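# Close spring-loaded cabinet door and raise its bolt

## Task

Close the cabinet door, which a spring tends to reopen, and then slide the bolt on the top of the door far upward into the bracket on the frame above it; the result only counts if the door and bolt stay that way without the robot holding them at the end.

## Robot and tools

Robot: one six-joint arm (Doosan M1013) with a two-finger parallel gripper. There is a single arm, so every motion argument concerns that one gripper. Joint order from base outward: waist, shoulder, elbow, forearm roll, wrist pitch, wrist roll. Load limits in N m: 316, 316, 148, 41.8, 41.8, 41.8.

Frames. The scene frame has its origin on the table top under the arm base, +z up, and +y to the left when facing along +x. Results report end_effector_position (metres) and end_effector_quat_wxyz in this frame, plus linear (m/s) and angular (rad/s) velocities. The reported point sits between the finger pads; the fingertips extend 17.5 mm past it. In the gripper's own axes, the fingers point along +z and close along x. A flat block protrudes about 9 cm toward the gripper's -y side and rotates with it; keep it clear of the cabinet. Pure rotations pivot about the reported point, which is 25 mm off the last joint axis toward -y.

execute_actions(actions): actions is a list of up to 15 actions run in sequence. Each action is a table of up to 15 rows; each row lasts one control step (1/30 s), and if fewer than 15 rows are given the final row is repeated, so one action always lasts 0.5 s. A row is 9 numbers, each in [-1, 1]: dx, dy, dz, rx, ry, rz, position, force_limit, speed. The first six are an offset, not a pose: they are measured in the gripper's own axes from the gripper's measured pose at the start of that action (for the first action of a call, from the last pose a result reported). Rows do not add up; each is relative to that same start. Scale: 1.0 equals 0.6 m for dx..dz and 180 degrees for rx..rz, the three rotation numbers forming one rotation vector. Each step the commanded pose is clipped to within 70 mm and 16 degrees of the measured pose, so large offsets take several actions; after an action the arm stops at the last clipped pose. An empty list only returns state and images.

Finger numbers: position +1 is fully open (50 mm), about -0.65 brings the pads together, and -1 closes until something blocks them. force_limit maps -1/0/+1 to about 20/102/185 N per pad (actual grip can be ~17% higher). speed maps -1/0/+1 to 20/85/150 mm/s of gap change. New force or speed only applies after position changes by at least 0.01.

move(target, speed, blocking): target is one 9-number row with the same meaning and scale, offset from the pose in the latest result that shows one, in gripper axes. speed is the path's top speed in m/s, 0.002 to 0.5 (default 0.25); rotation is capped at twice that in rad/s. The straight path lasts 0.5 to 10 s and does not avoid obstacles; the hand may lag, stray or overspeed. Finger values are sent at the start. blocking=false returns after 0.5 s while the arm keeps going; then call wait(0) to check, or stop, before any other motion command. The result adds a move: line with the ending (done, off_target, moving, held, fault), the distance from target, and limits (paced = pose was clipped; held = a check blocked some steps, after which the arm may jump ahead fast).

wait(seconds): 0 to 10, holds the last command; returns early if a running move ends. stop(): brakes the running move; fingers continue. zoom_image(camera, region): camera is cam_head_left, cam_head_right (896x504) or cam_wrist (504x504 fisheye); region is [x0, y0, x1, y1] in pixels, at most 504 by 504. read_manual(section): returns licence text only. finished_scene(scene): ends the given scene for good and reports success.

Result lines: Hand target is where the controller is currently driving the gripper. pose unreachable means the clearance check altered or blocked the command. object_status: 0 moving, 1 blocked while opening, 2 blocked while closing (a grip), 3 at requested position or pads touching. Opening in mm is about (250 - position_measured) x 0.202. Joint torques and Flange force (outside force on the gripper, noisy, may read no reading) help detect contact. MOTOR HOT warns of overheating before a braking stop.

Hazards. The arm is stiff: pushing past a firm contact, even slightly, can trip a fault. A contact torque at a joint's load limit, or 144 N of outside force anywhere on the arm or tool, stops the arm for 10 s, drops the rest of the call, and lets the arm yield. Approach the door and bolt slowly with small offsets, push the door closed gently, then nudge the bolt upward in short steps while the door is held, and finally back away and confirm with the cameras that the door stays shut on its own. Avoid slamming the door, striking it hard, pushing very hard, or letting things fall.

Each tool is called after "Emit:" as name(argument=value, ...) on one line, values as JSON.

## Session

Emit:
execute_actions(actions=[])

Scene clock: 0.00 s.
end_effector_position=(+0.5009, -0.0026, +0.1819) position_measured=3 object_status=3 end_effector_quat_wxyz=(+0.353, +0.293, +0.833, +0.309) end_effector_velocity=(-0.000, +0.000, -0.000) end_effector_angular_velocity=(+0.000, +0.000, +0.000)
Joint positions: [-0.422 -0.102  2.57   1.741  0.647 -2.808]
Joint velocities: [-0.    -0.     0.001 -0.     0.     0.   ]
Joint torques (N m, as the joint torque sensors report them, + toward a larger angle): no reading
Flange force (N, the push that the arm receives, along the gripper's own x y z axes): no reading
Hand target: +0.501, -0.003, +0.182; +0.353, +0.293, +0.833, +0.309

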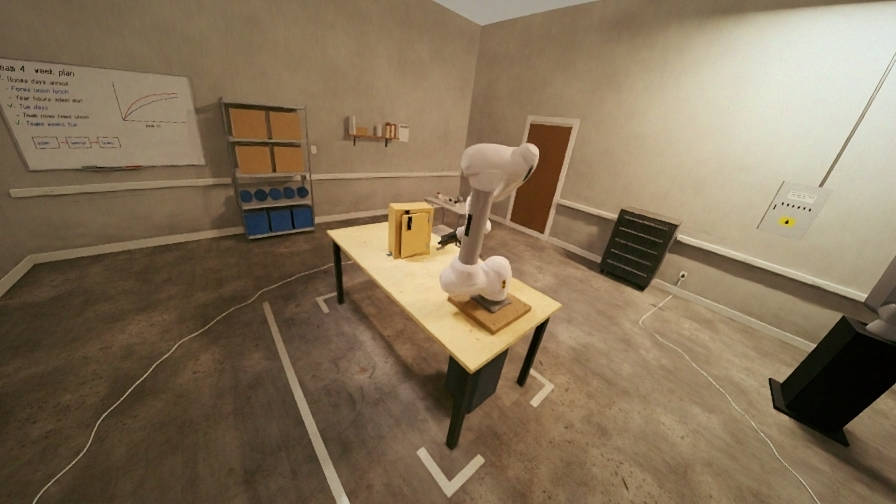

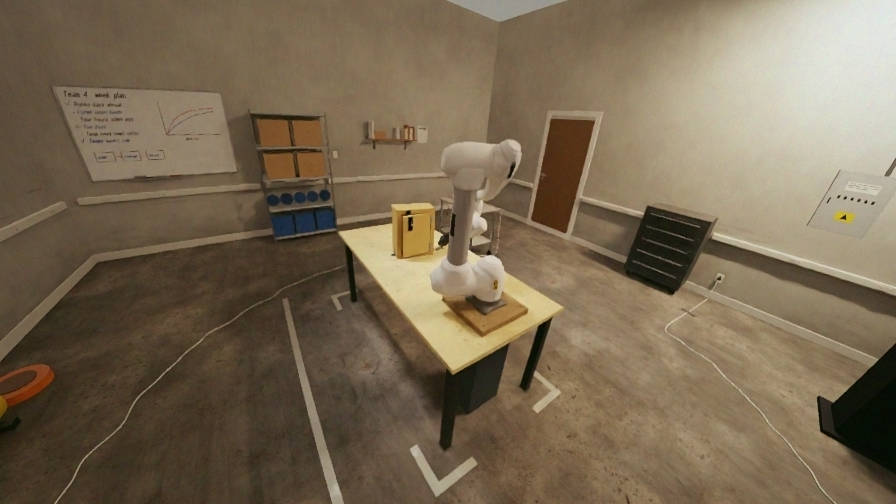

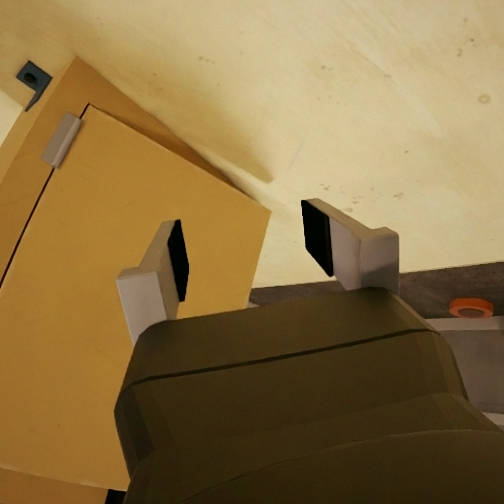

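Emit:
zoom_image(camera="cam_head_left", region=[375,190,475,270])

Emit:
zoom_image(camera="cam_head_right", region=[385,195,445,243])

Region (375, 190, 475, 270) of cam_head_left's 896x504 image, scaled by 5.040, with more detail than that image has; it fills the top 403 rows of this view, and the rest is white.

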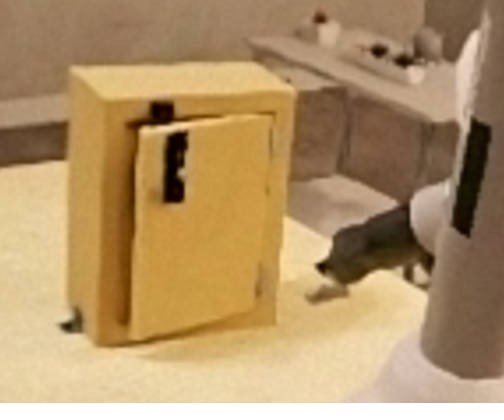

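Region (385, 195, 445, 243) of cam_head_right's 896x504 image, scaled by 8.400, with more detail than that image has; it fills the top 403 rows of this view, and the rest is white.

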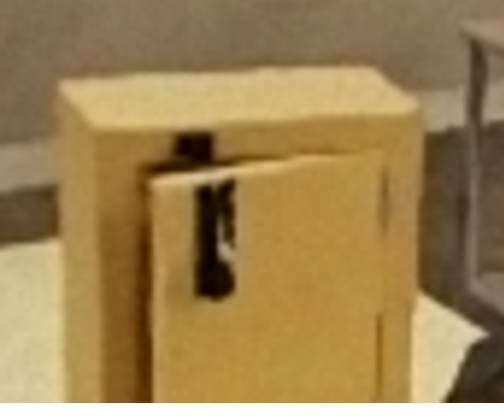

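Emit:
move(target=[0.108,0.28,-0.016,0.21,-0.197,-0.758,1,-0.5,0], speed=0.4)

Scene clock: 22.37 s.
end_effector_position=(+0.5012, +0.1463, +0.2813) position_measured=3 object_status=3 end_effector_quat_wxyz=(+0.535, -0.480, +0.499, -0.483) end_effector_velocity=(+0.000, +0.001, -0.001) end_effector_angular_velocity=(-0.001, -0.007, -0.008)
Joint positions: [ 0.45   0.22   2.734  3.572  1.436 -6.283]
Joint velocities: [ 0.011  0.014 -0.003  0.018  0.019 -0.   ]
Joint torques (N m, as the joint torque sensors report them, + toward a larger angle): [  2.75 -32.38  -7.86  -1.69   2.37   0.  ]
Flange force (N, the push that the arm receives, along the gripper's own x y z axes): [7.8 1.2 5.2]
Hand target: +0.501, +0.146, +0.281; +0.535, -0.480, +0.499, -0.483
Off the commanded pose: 0.001 m, 5 deg.
joint sent to its limit — the command would take joint 6 (wrist roll) past its lower limit, so that joint was sent only as far as its limit.
move: off_target; limits=paced
camera_calibration (this result's frames):
cam_wrist: T_world_to_cam=[[-0.029704, -0.983654, -0.177601, 0.212022], [-0.266168, 0.179048, -0.947152, 0.368716], [0.963469, 0.0191374, -0.267135, -0.263437], [0, 0, 0, 1]] pos_world=[0.358251, 0.14758, 0.316512]

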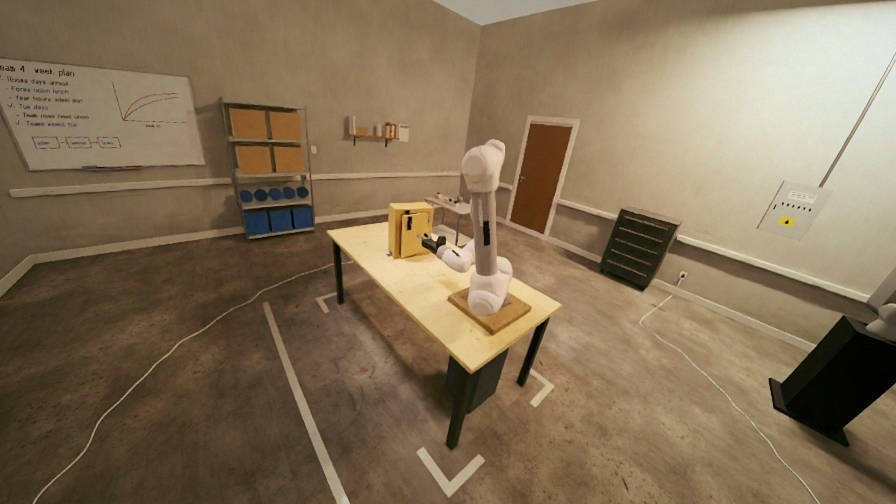

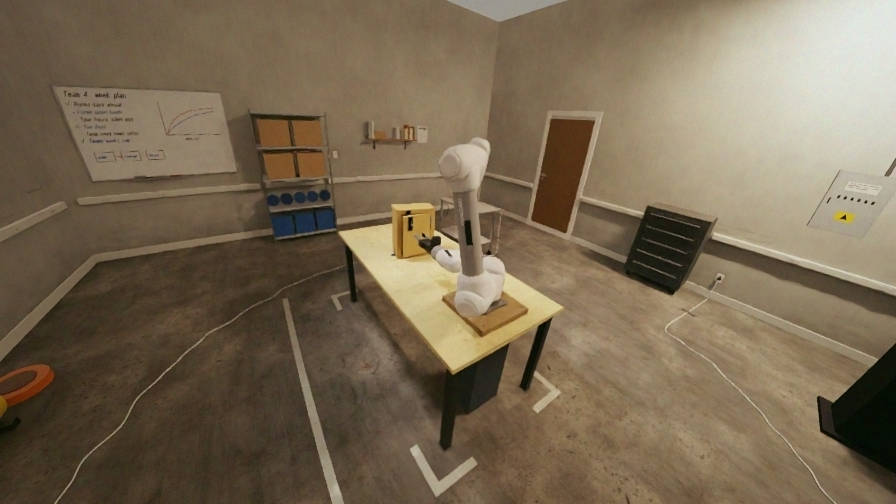

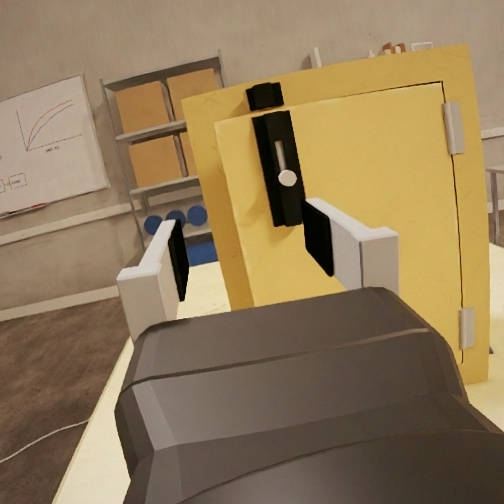

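Emit:
move(target=[0.065,-0.004,0.165,0,0.018,0.478,1,-0.5,0], speed=0.4)

Scene clock: 35.47 s.
end_effector_position=(+0.6014, +0.1105, +0.2848) position_measured=3 object_status=3 end_effector_quat_wxyz=(+0.708, +0.002, +0.706, -0.000) end_effector_velocity=(-0.000, +0.000, -0.000) end_effector_angular_velocity=(+0.004, +0.001, +0.002)
Joint positions: [ 0.309  0.176  2.567  3.489  1.191 -4.835]
Joint velocities: [-0.001 -0.     0.001 -0.003 -0.001  0.006]
Joint torques (N m, as the joint torque sensors report them, + toward a larger angle): [ -3.66 -34.51 -17.26  -2.03   2.65   0.03]
Flange force (N, the push that the arm receives, along the gripper's own x y z axes): [-5.8 9.8 -4.1]
Hand target: +0.601, +0.111, +0.285; +0.708, +0.002, +0.706, +0.000
Off the commanded pose: 0.000 m, 0 deg.
move: done
camera_calibration (this result's frames):
cam_wrist: T_world_to_cam=[[-0.0656333, 0.107888, -0.991994, 0.313285], [-0.295264, 0.947519, 0.122587, 0.0329461], [0.953159, 0.300946, -0.0303333, -0.450699], [0, 0, 0, 1]] pos_world=[0.459877, 0.0706194, 0.293067]

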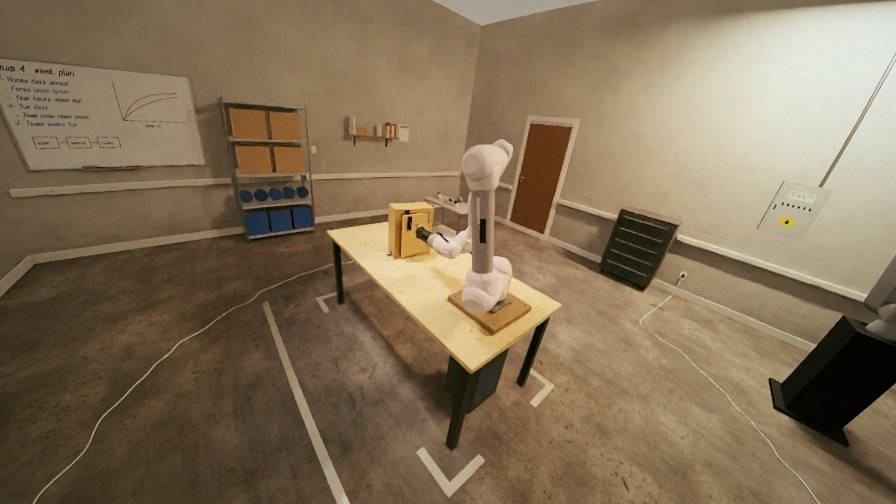

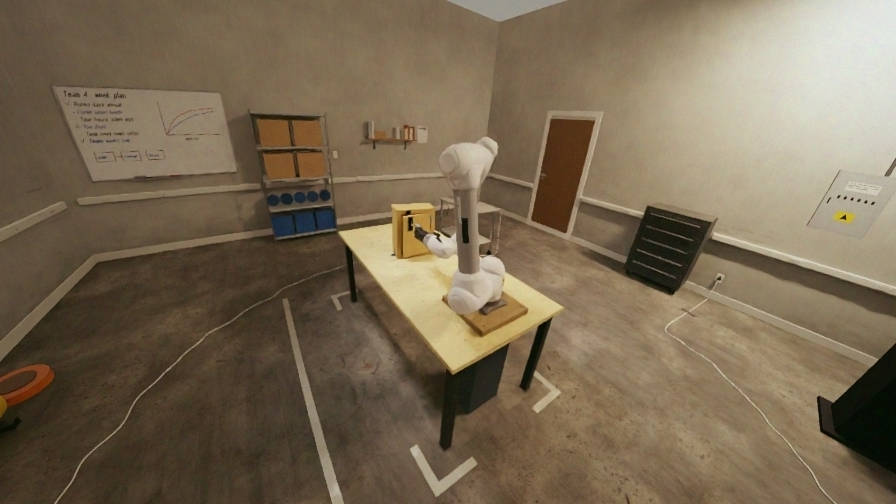

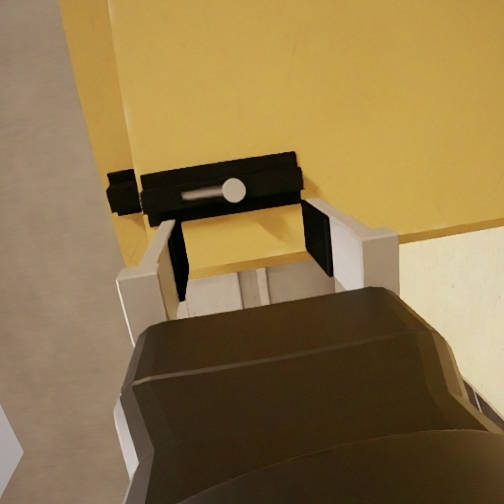

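Emit:
move(target=[-0.002,-0.002,0.15,0.06,0,0,0.45,-1,0], speed=0.15)

Scene clock: 43.00 s.
end_effector_position=(+0.6913, +0.1091, +0.2861) position_measured=85 object_status=3 end_effector_quat_wxyz=(+0.705, +0.069, +0.703, -0.067) end_effector_velocity=(+0.002, +0.000, +0.000) end_effector_angular_velocity=(-0.000, -0.001, -0.002)
Joint positions: [ 0.357  0.298  2.364  3.755  1.164 -4.972]
Joint velocities: [-0.     0.002 -0.004  0.001 -0.    -0.002]
Joint torques (N m, as the joint torque sensors report them, + toward a larger angle): [ -1.43 -50.4  -18.1   -2.46   2.74   0.25]
Flange force (N, the push that the arm receives, along the gripper's own x y z axes): [-3.4 4.2 1.2]
Hand target: +0.691, +0.109, +0.286; +0.705, +0.069, +0.703, -0.067
Off the commanded pose: 0.000 m, 0 deg.
move: done
camera_calibration (this result's frames):
cam_wrist: T_world_to_cam=[[-0.0447022, 0.11856, -0.99194, 0.305015], [-0.112457, 0.986024, 0.122921, -0.0699491], [0.992651, 0.117045, -0.0307445, -0.543021], [0, 0, 0, 1]] pos_world=[0.544799, 0.096367, 0.29446]

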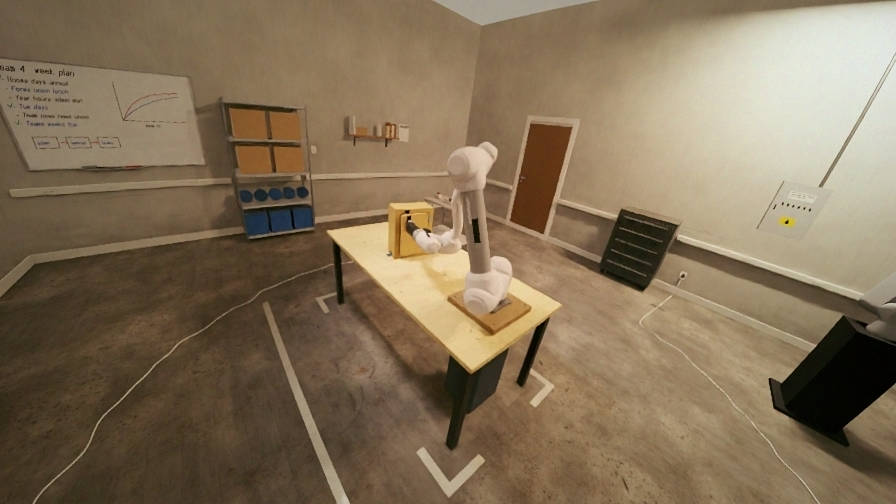

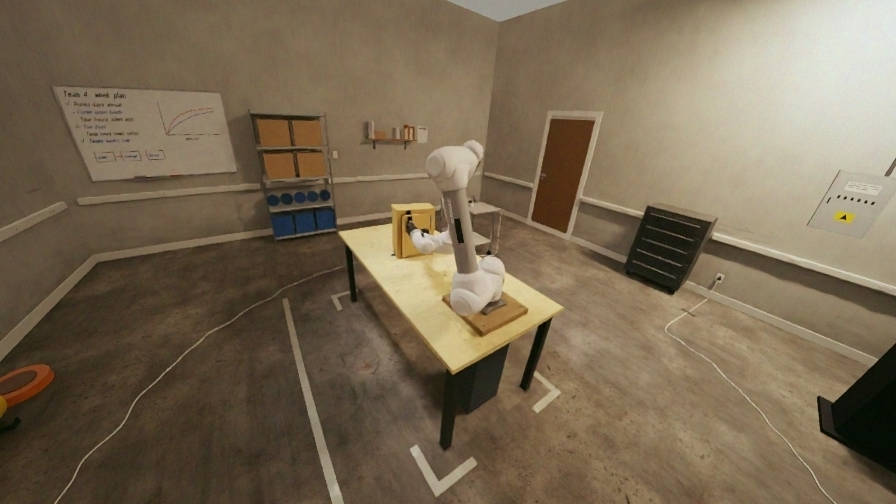

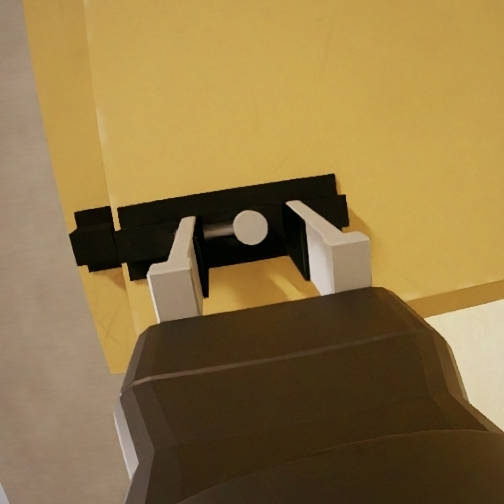

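Emit:
move(target=[0.004,0.014,0.09,0,0,0,0.45,-1,0], speed=0.03)

Emit:
zoom_image(camera="cam_head_left", region=[380,195,450,265])

Scene clock: 61.47 s.
end_effector_position=(+0.7243, +0.1077, +0.2845) position_measured=85 object_status=3 end_effector_quat_wxyz=(+0.705, +0.069, +0.703, -0.067) end_effector_velocity=(-0.000, -0.000, -0.001) end_effector_angular_velocity=(-0.001, +0.001, -0.000)
Joint positions: [ 0.329  0.333  2.31   3.731  1.142 -4.972]
Joint velocities: [-0.     0.     0.001  0.    -0.001 -0.   ]
Joint torques (N m, as the joint torque sensors report them, + toward a larger angle): [-11.38 -41.05 -31.93  -3.4   -1.42   0.71]
Flange force (N, the push that the arm receives, along the gripper's own x y z axes): [-17.4 3.7 -45.2]
Hand target: +0.724, +0.108, +0.285; +0.705, +0.069, +0.703, -0.067
Off the commanded pose: 0.022 m, 0 deg.
FORCE FAULT: contact force on the arm reached its limit, and the arm stopped for 10 seconds. The contact can be on any part of the arm, not only on its tool. That time counts as 20 of the actions that you can send in this scene. The arm's remaining commands of this call were not run. The arm holds still and accepts commands again. Move the arm away from the contact; if what it grips holds it there, let go first. Pushing or pulling that hard again can fault the arm again.
move: fault
camera_calibration (this result's frames):
cam_wrist: T_world_to_cam=[[-0.0447481, 0.118217, -0.991979, 0.305159], [-0.112333, 0.986081, 0.122581, -0.064649], [0.992662, 0.116918, -0.0308455, -0.575638], [0, 0, 0, 1]] pos_world=[0.577808, 0.0949764, 0.29288]

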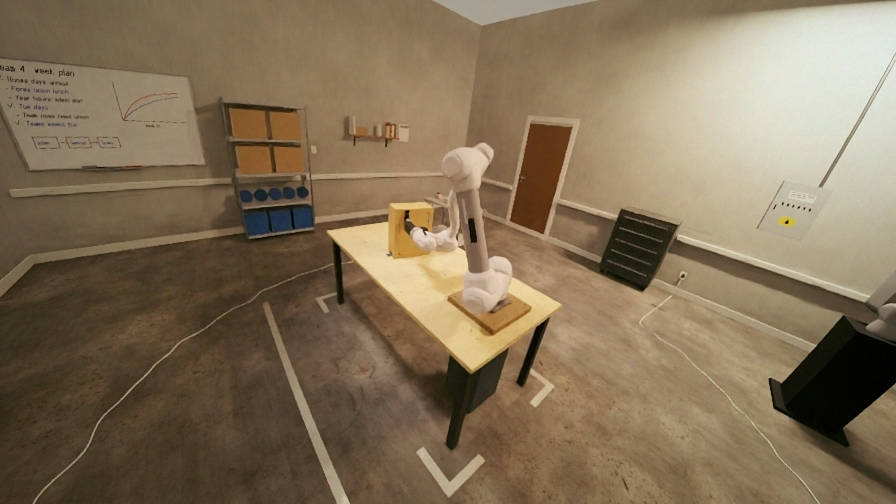

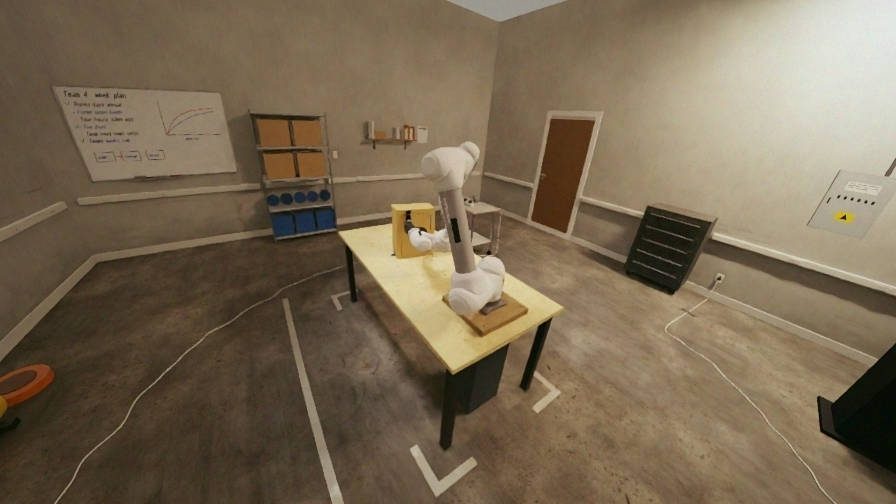

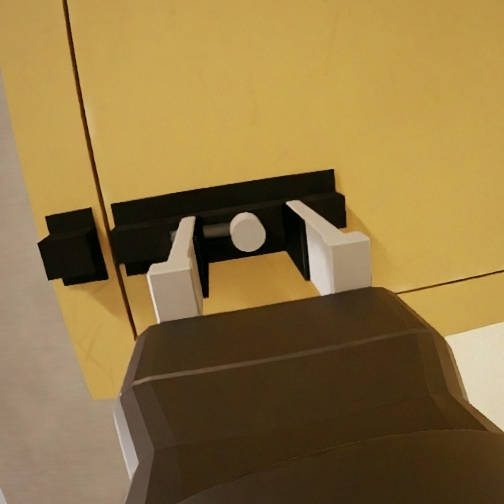

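Region (380, 195, 450, 265) of cam_head_left's 896x504 image, scaled by 7.200, with more detail than that image has.

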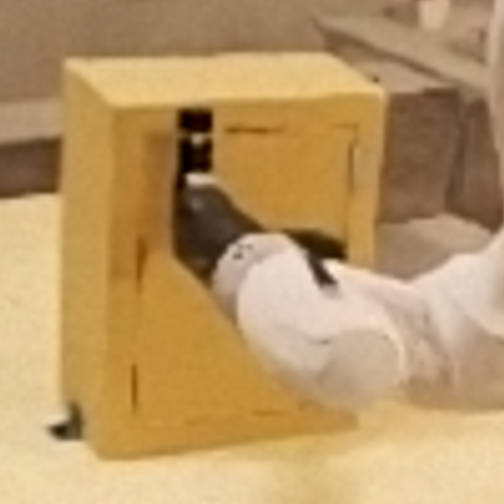

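The door shut sooner than I estimated, which caused the fault. Next I'll ease off, narrow the fingers around the knob and lift in small steps.

Emit:
move(target=[0,0,-0.0017,0,0,0,-0.1,-0.8,0])

Emit:
move(target=[-0.018,0,0,0,0,0,-0.1,-0.8,0], speed=0.015)

Scene clock: 66.30 s.
end_effector_position=(+0.7233, +0.1079, +0.2845) position_measured=167 object_status=3 end_effector_quat_wxyz=(+0.705, +0.069, +0.703, -0.067) end_effector_velocity=(+0.001, -0.001, +0.001) end_effector_angular_velocity=(+0.001, -0.002, -0.001)
Joint positions: [ 0.33   0.332  2.312  3.732  1.143 -4.972]
Joint velocities: [-0.001  0.    -0.001  0.     0.001  0.   ]
Joint torques (N m, as the joint torque sensors report them, + toward a larger angle): [ -4.31 -59.28 -33.98  -5.14   5.15  -0.06]
Flange force (N, the push that the arm receives, along the gripper's own x y z axes): [6.1 1.3 -20.4]
Hand target: +0.723, +0.108, +0.285; +0.705, +0.069, +0.703, -0.067
Off the commanded pose: 0.000 m, 0 deg.
move: done
camera_calibration (this result's frames):
cam_wrist: T_world_to_cam=[[-0.0447476, 0.118293, -0.99197, 0.30507], [-0.11233, 0.986072, 0.122657, -0.0649704], [0.992663, 0.116917, -0.0308364, -0.574673], [0, 0, 0, 1]] pos_world=[0.57681, 0.0951667, 0.292868]

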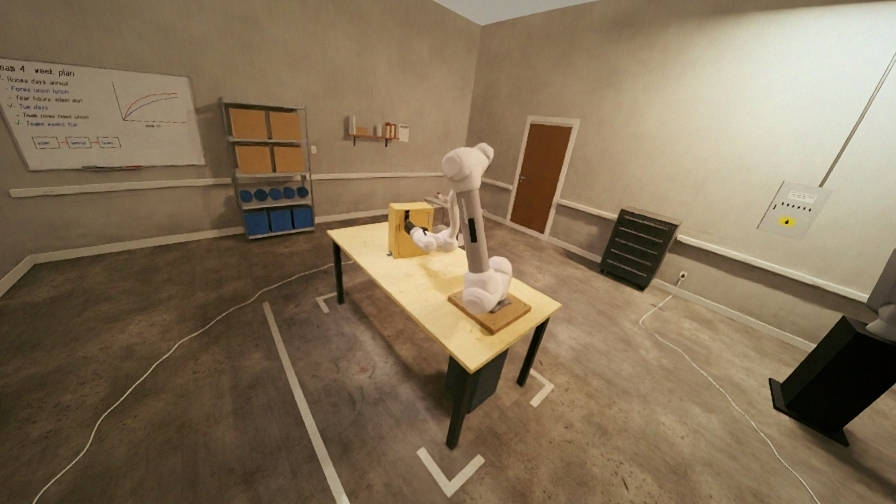

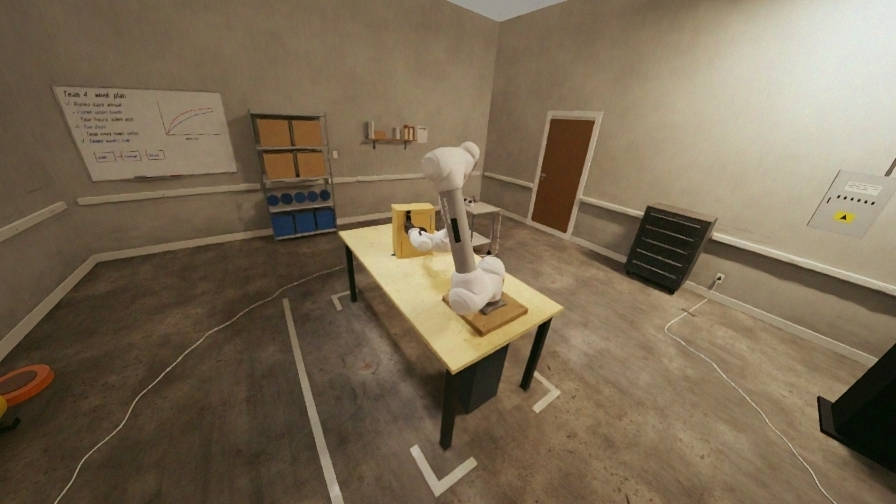

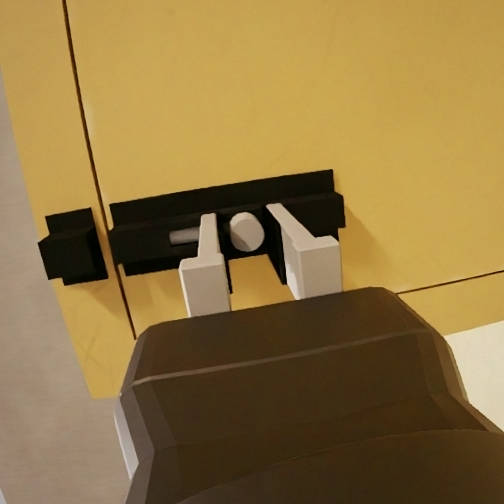

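Scene clock: 67.23 s.
end_effector_position=(+0.7233, +0.1078, +0.2952) position_measured=167 object_status=3 end_effector_quat_wxyz=(+0.705, +0.069, +0.703, -0.067) end_effector_velocity=(-0.000, -0.000, +0.000) end_effector_angular_velocity=(-0.001, +0.002, +0.000)
Joint positions: [ 0.33   0.311  2.308  3.738  1.122 -4.987]
Joint velocities: [-0.    -0.001  0.001  0.    -0.002 -0.002]
Joint torques (N m, as the joint torque sensors report them, + toward a larger angle): [ -6.54 -63.35 -37.73  -4.89   6.91  -0.41]
Flange force (N, the push that the arm receives, along the gripper's own x y z axes): [15.0 4.0 -20.6]
Hand target: +0.723, +0.108, +0.295; +0.705, +0.069, +0.703, -0.067
Off the commanded pose: 0.000 m, 0 deg.
move: done
camera_calibration (this result's frames):
cam_wrist: T_world_to_cam=[[-0.044755, 0.118301, -0.991969, 0.315716], [-0.112323, 0.986071, 0.122666, -0.0662722], [0.992663, 0.11691, -0.0308437, -0.574321], [0, 0, 0, 1]] pos_world=[0.576794, 0.0951436, 0.303596]

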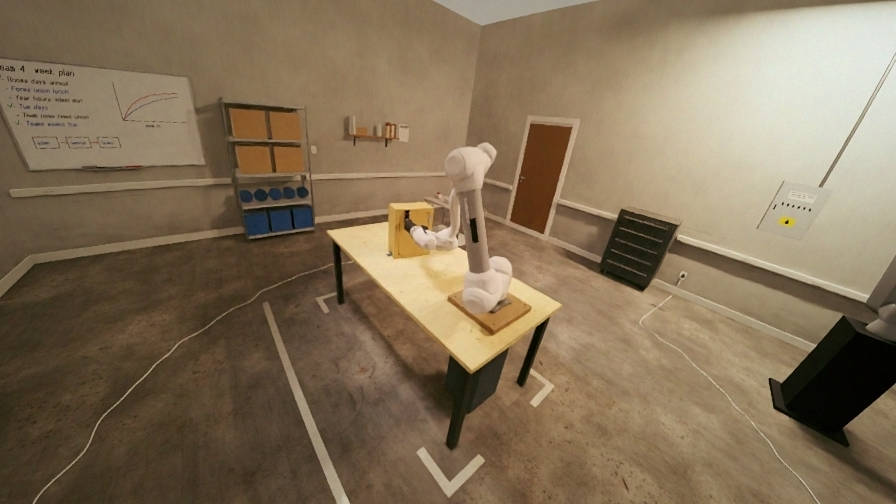

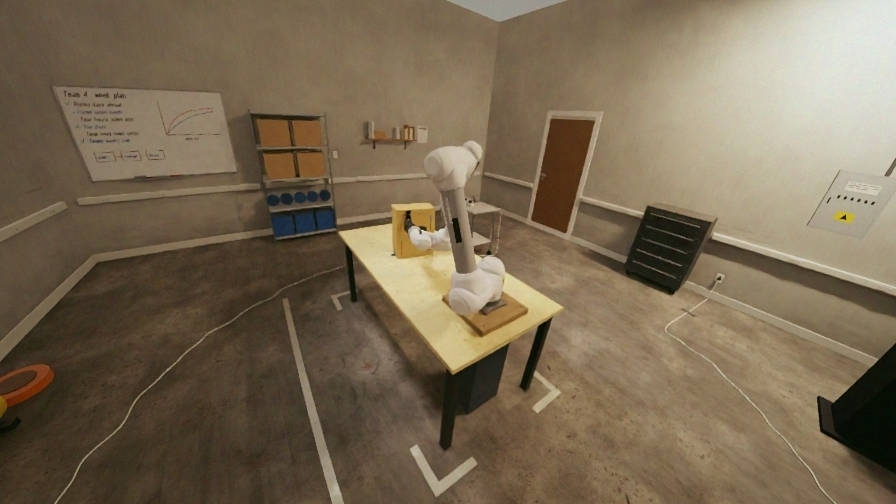

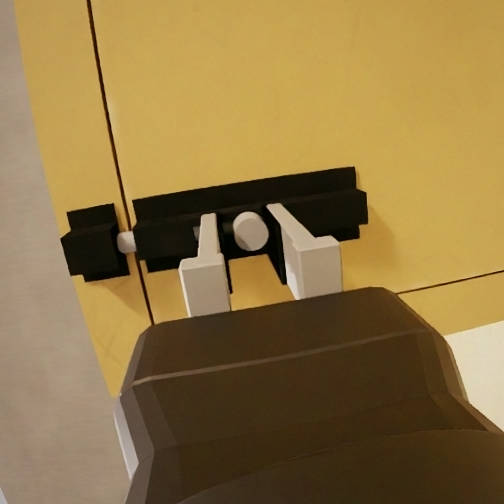

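Emit:
move(target=[-0.005,0,0,0,0,0,-0.1,-0.8,0], speed=0.01)

Scene clock: 71.07 s.
end_effector_position=(+0.7233, +0.1078, +0.2982) position_measured=167 object_status=3 end_effector_quat_wxyz=(+0.705, +0.069, +0.703, -0.067) end_effector_velocity=(+0.000, +0.001, +0.001) end_effector_angular_velocity=(-0.000, -0.000, +0.002)
Joint positions: [ 0.33   0.306  2.307  3.74   1.116 -4.992]
Joint velocities: [ 0.002 -0.001 -0.001 -0.    -0.002 -0.001]
Joint torques (N m, as the joint torque sensors report them, + toward a larger angle): [ -5.75 -60.64 -37.76  -5.01   6.94  -0.37]
Flange force (N, the push that the arm receives, along the gripper's own x y z axes): [9.6 1.8 -21.9]
Hand target: +0.723, +0.108, +0.298; +0.705, +0.069, +0.703, -0.067
Off the commanded pose: 0.000 m, 0 deg.
move: done
camera_calibration (this result's frames):
cam_wrist: T_world_to_cam=[[-0.0447571, 0.118303, -0.991968, 0.318666], [-0.11232, 0.986071, 0.122668, -0.0666327], [0.992664, 0.116909, -0.0308458, -0.574224], [0, 0, 0, 1]] pos_world=[0.57679, 0.0951371, 0.306568]

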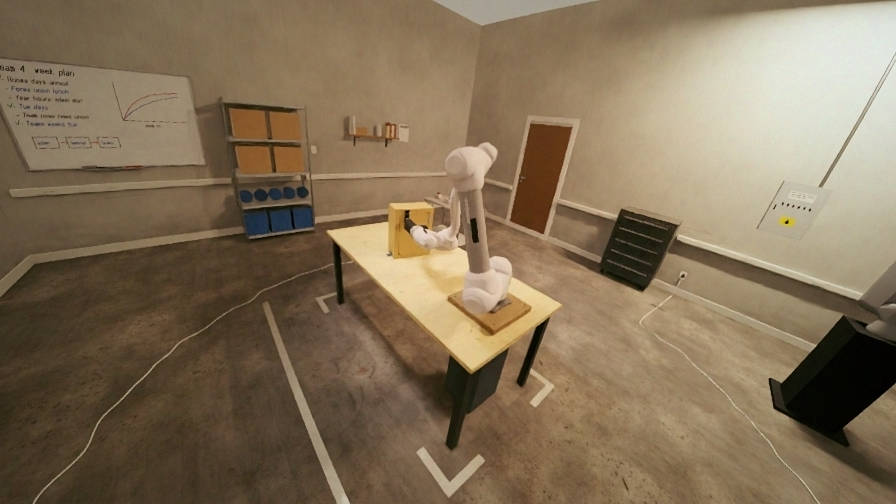

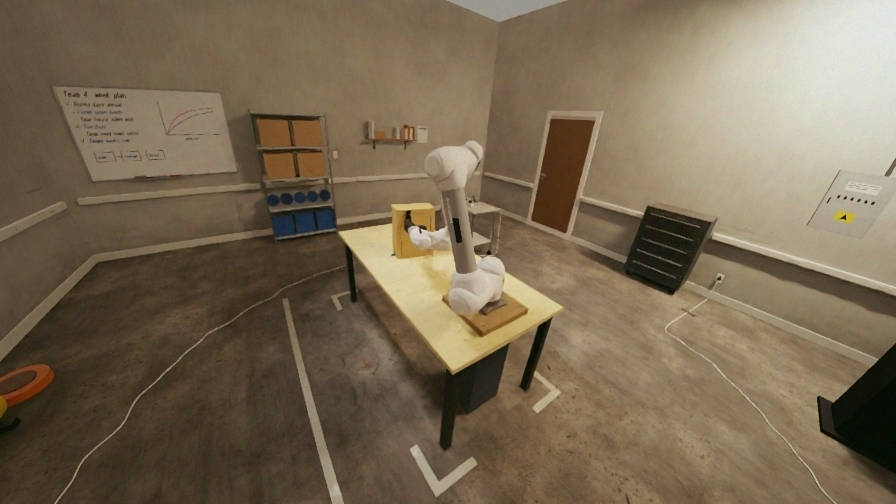

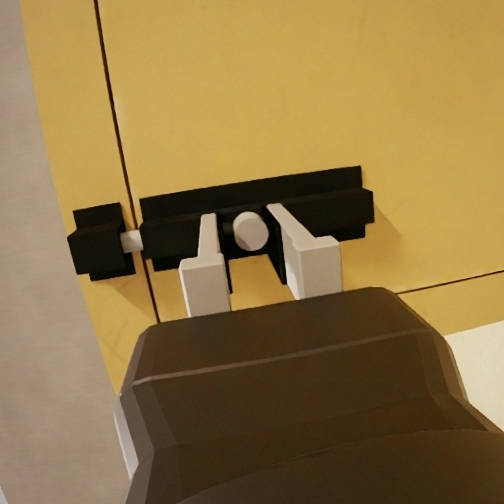

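Emit:
move(target=[-0.023,0,0,0,0,0,-0.1,-0.8,0], speed=0.015)

Emit:
move(target=[-0.004,0,-0.0005,0,0,0,-0.1,-0.8,0], speed=0.01)

Emit:
move(target=[0,0,-0.06,0,0,0,0.1,-0.8,0], speed=0.05)

Scene clock: 77.57 s.
end_effector_position=(+0.7232, +0.1078, +0.3119) position_measured=167 object_status=3 end_effector_quat_wxyz=(+0.705, +0.069, +0.703, -0.067) end_effector_velocity=(+0.000, -0.000, +0.002) end_effector_angular_velocity=(-0.000, -0.002, -0.001)
Joint positions: [ 0.33   0.28   2.3    3.749  1.09  -5.011]
Joint velocities: [-0.001 -0.002 -0.001 -0.    -0.001 -0.001]
Joint torques (N m, as the joint torque sensors report them, + toward a larger angle): [ -4.14 -61.39 -38.77  -5.39   6.85  -0.78]
Flange force (N, the push that the arm receives, along the gripper's own x y z axes): [14.4 0.4 -17.4]
Hand target: +0.723, +0.108, +0.312; +0.705, +0.069, +0.703, -0.067
Off the commanded pose: 0.000 m, 0 deg.
move: done
camera_calibration (this result's frames):
cam_wrist: T_world_to_cam=[[-0.0447689, 0.118314, -0.991966, 0.332288], [-0.11231, 0.986071, 0.12268, -0.0682994], [0.992664, 0.1169, -0.0308574, -0.573773], [0, 0, 0, 1]] pos_world=[0.576769, 0.0951078, 0.320293]

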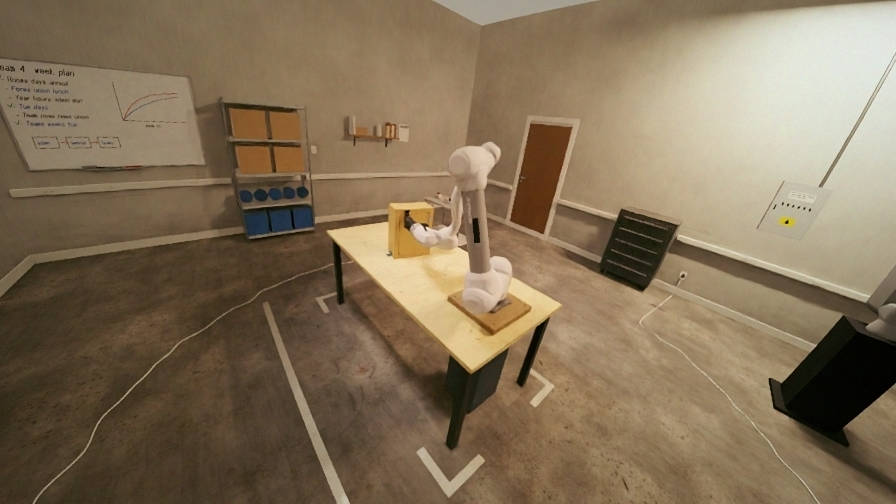

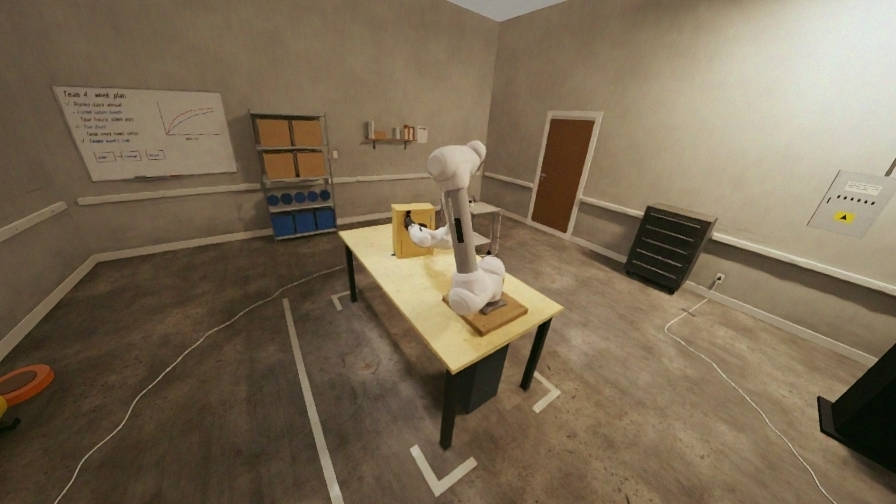

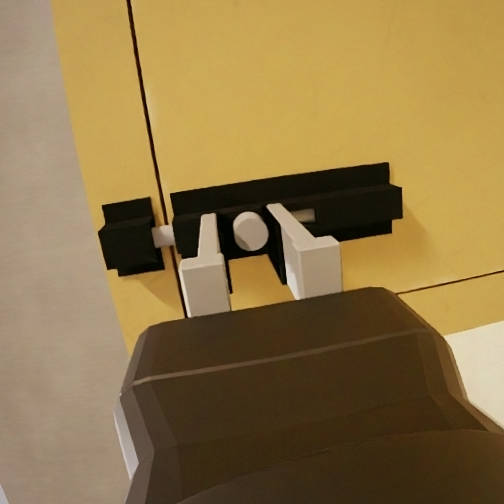

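Scene clock: 78.27 s.
end_effector_position=(+0.7230, +0.1078, +0.3143) position_measured=167 object_status=3 end_effector_quat_wxyz=(+0.705, +0.069, +0.703, -0.067) end_effector_velocity=(-0.000, +0.000, +0.000) end_effector_angular_velocity=(-0.000, +0.001, +0.001)
Joint positions: [ 0.33   0.276  2.3    3.75   1.086 -5.015]
Joint velocities: [ 0.001 -0.001 -0.     0.    -0.001 -0.001]
Joint torques (N m, as the joint torque sensors report them, + toward a larger angle): [ -4.09 -60.68 -38.93  -5.39   6.87  -0.29]
Flange force (N, the push that the arm receives, along the gripper's own x y z axes): [13.1 0.7 -18.0]
Hand target: +0.723, +0.108, +0.314; +0.705, +0.069, +0.703, -0.067
Off the commanded pose: 0.000 m, 0 deg.
move: done
camera_calibration (this result's frames):
cam_wrist: T_world_to_cam=[[-0.0447684, 0.118317, -0.991966, 0.334627], [-0.1123, 0.986072, 0.122682, -0.0686784], [0.992665, 0.11689, -0.0308579, -0.573411], [0, 0, 0, 1]] pos_world=[0.576474, 0.0951556, 0.32267]

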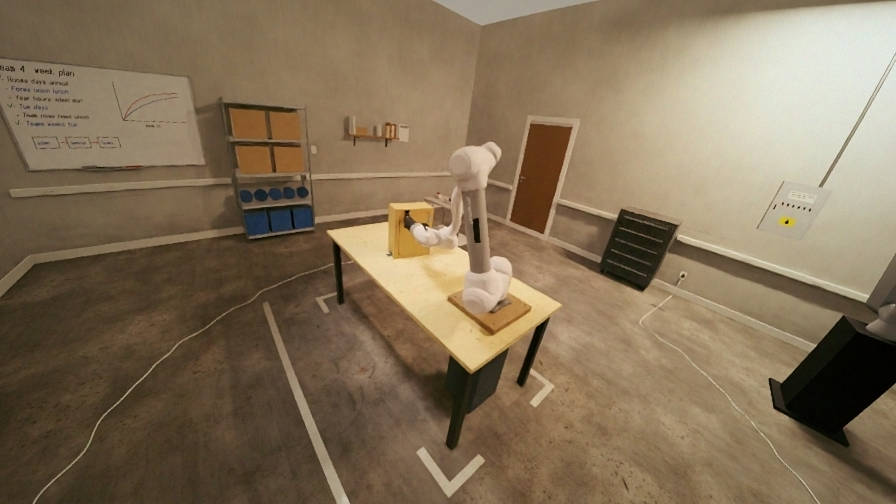

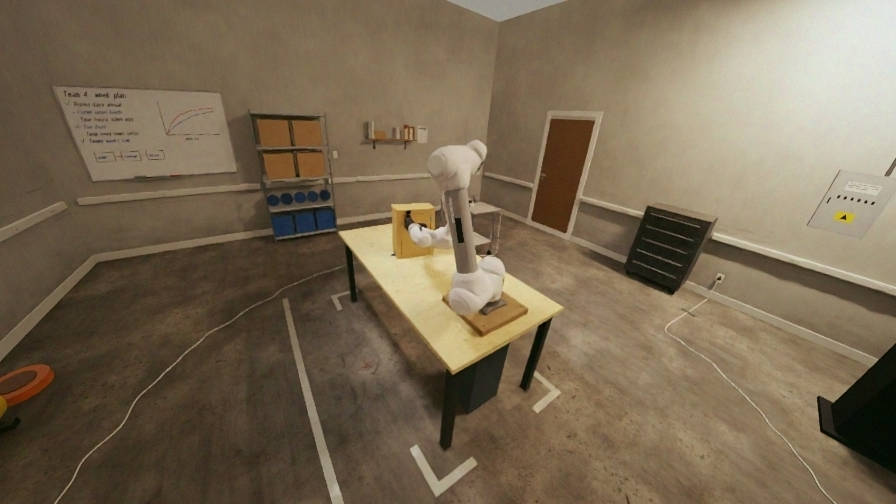

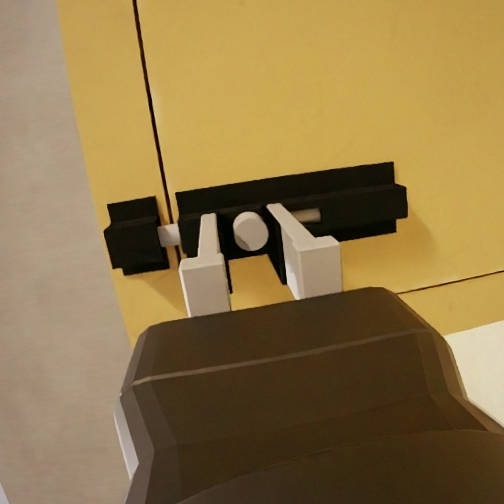

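Scene clock: 79.30 s.
end_effector_position=(+0.6877, +0.1146, +0.3143) position_measured=138 object_status=3 end_effector_quat_wxyz=(+0.705, +0.069, +0.703, -0.067) end_effector_velocity=(-0.001, +0.001, +0.000) end_effector_angular_velocity=(-0.000, -0.000, +0.000)
Joint positions: [ 0.371  0.241  2.352  3.789  1.113 -5.023]
Joint velocities: [ 0.002 -0.001  0.001  0.002  0.002 -0.001]
Joint torques (N m, as the joint torque sensors report them, + toward a larger angle): [  1.58 -46.68 -20.89  -3.09   2.91   0.11]
Flange force (N, the push that the arm receives, along the gripper's own x y z axes): [-4.5 -1.2 4.0]
Hand target: +0.688, +0.115, +0.314; +0.705, +0.069, +0.703, -0.067
Off the commanded pose: 0.000 m, 0 deg.
move: done
camera_calibration (this result's frames):
cam_wrist: T_world_to_cam=[[-0.0447658, 0.11827, -0.991972, 0.332206], [-0.112289, 0.986079, 0.122635, -0.0793416], [0.992667, 0.116877, -0.0308622, -0.53919], [0, 0, 0, 1]] pos_world=[0.541198, 0.101966, 0.322629]

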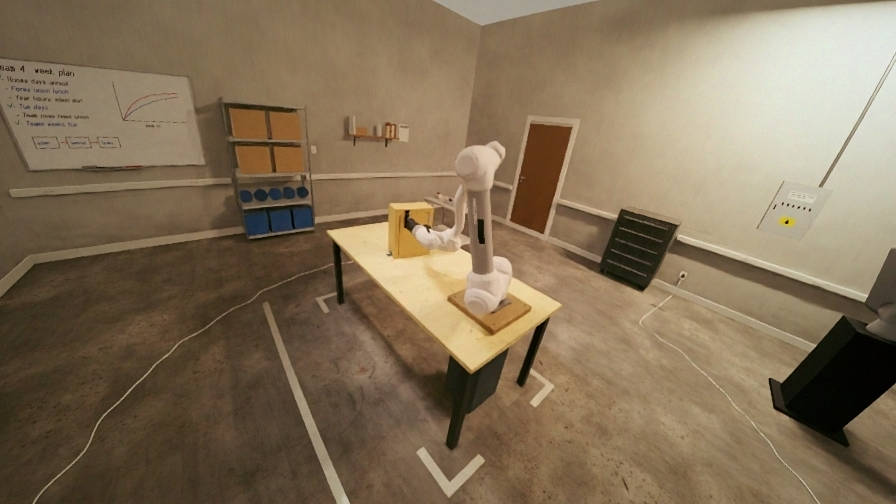

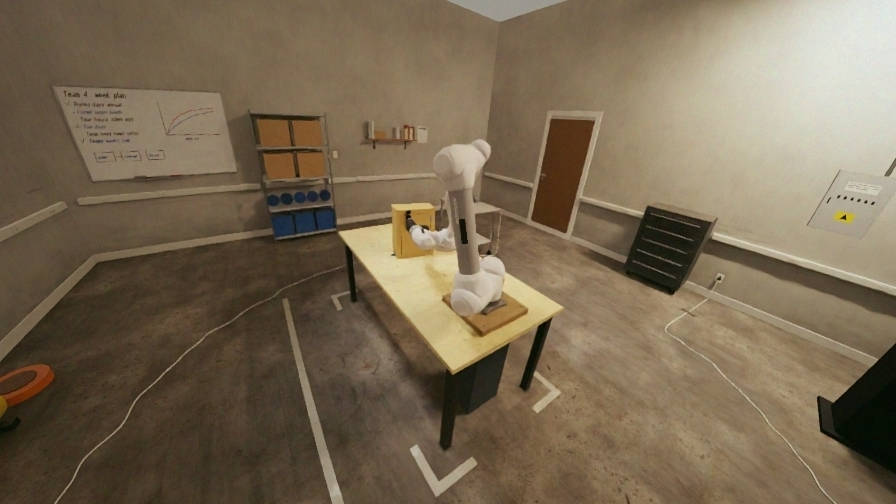

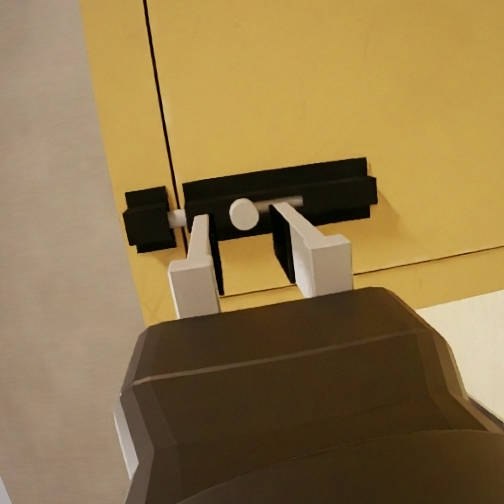

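Emit:
finished_scene(scene=1)

The scene is finished: the task was done.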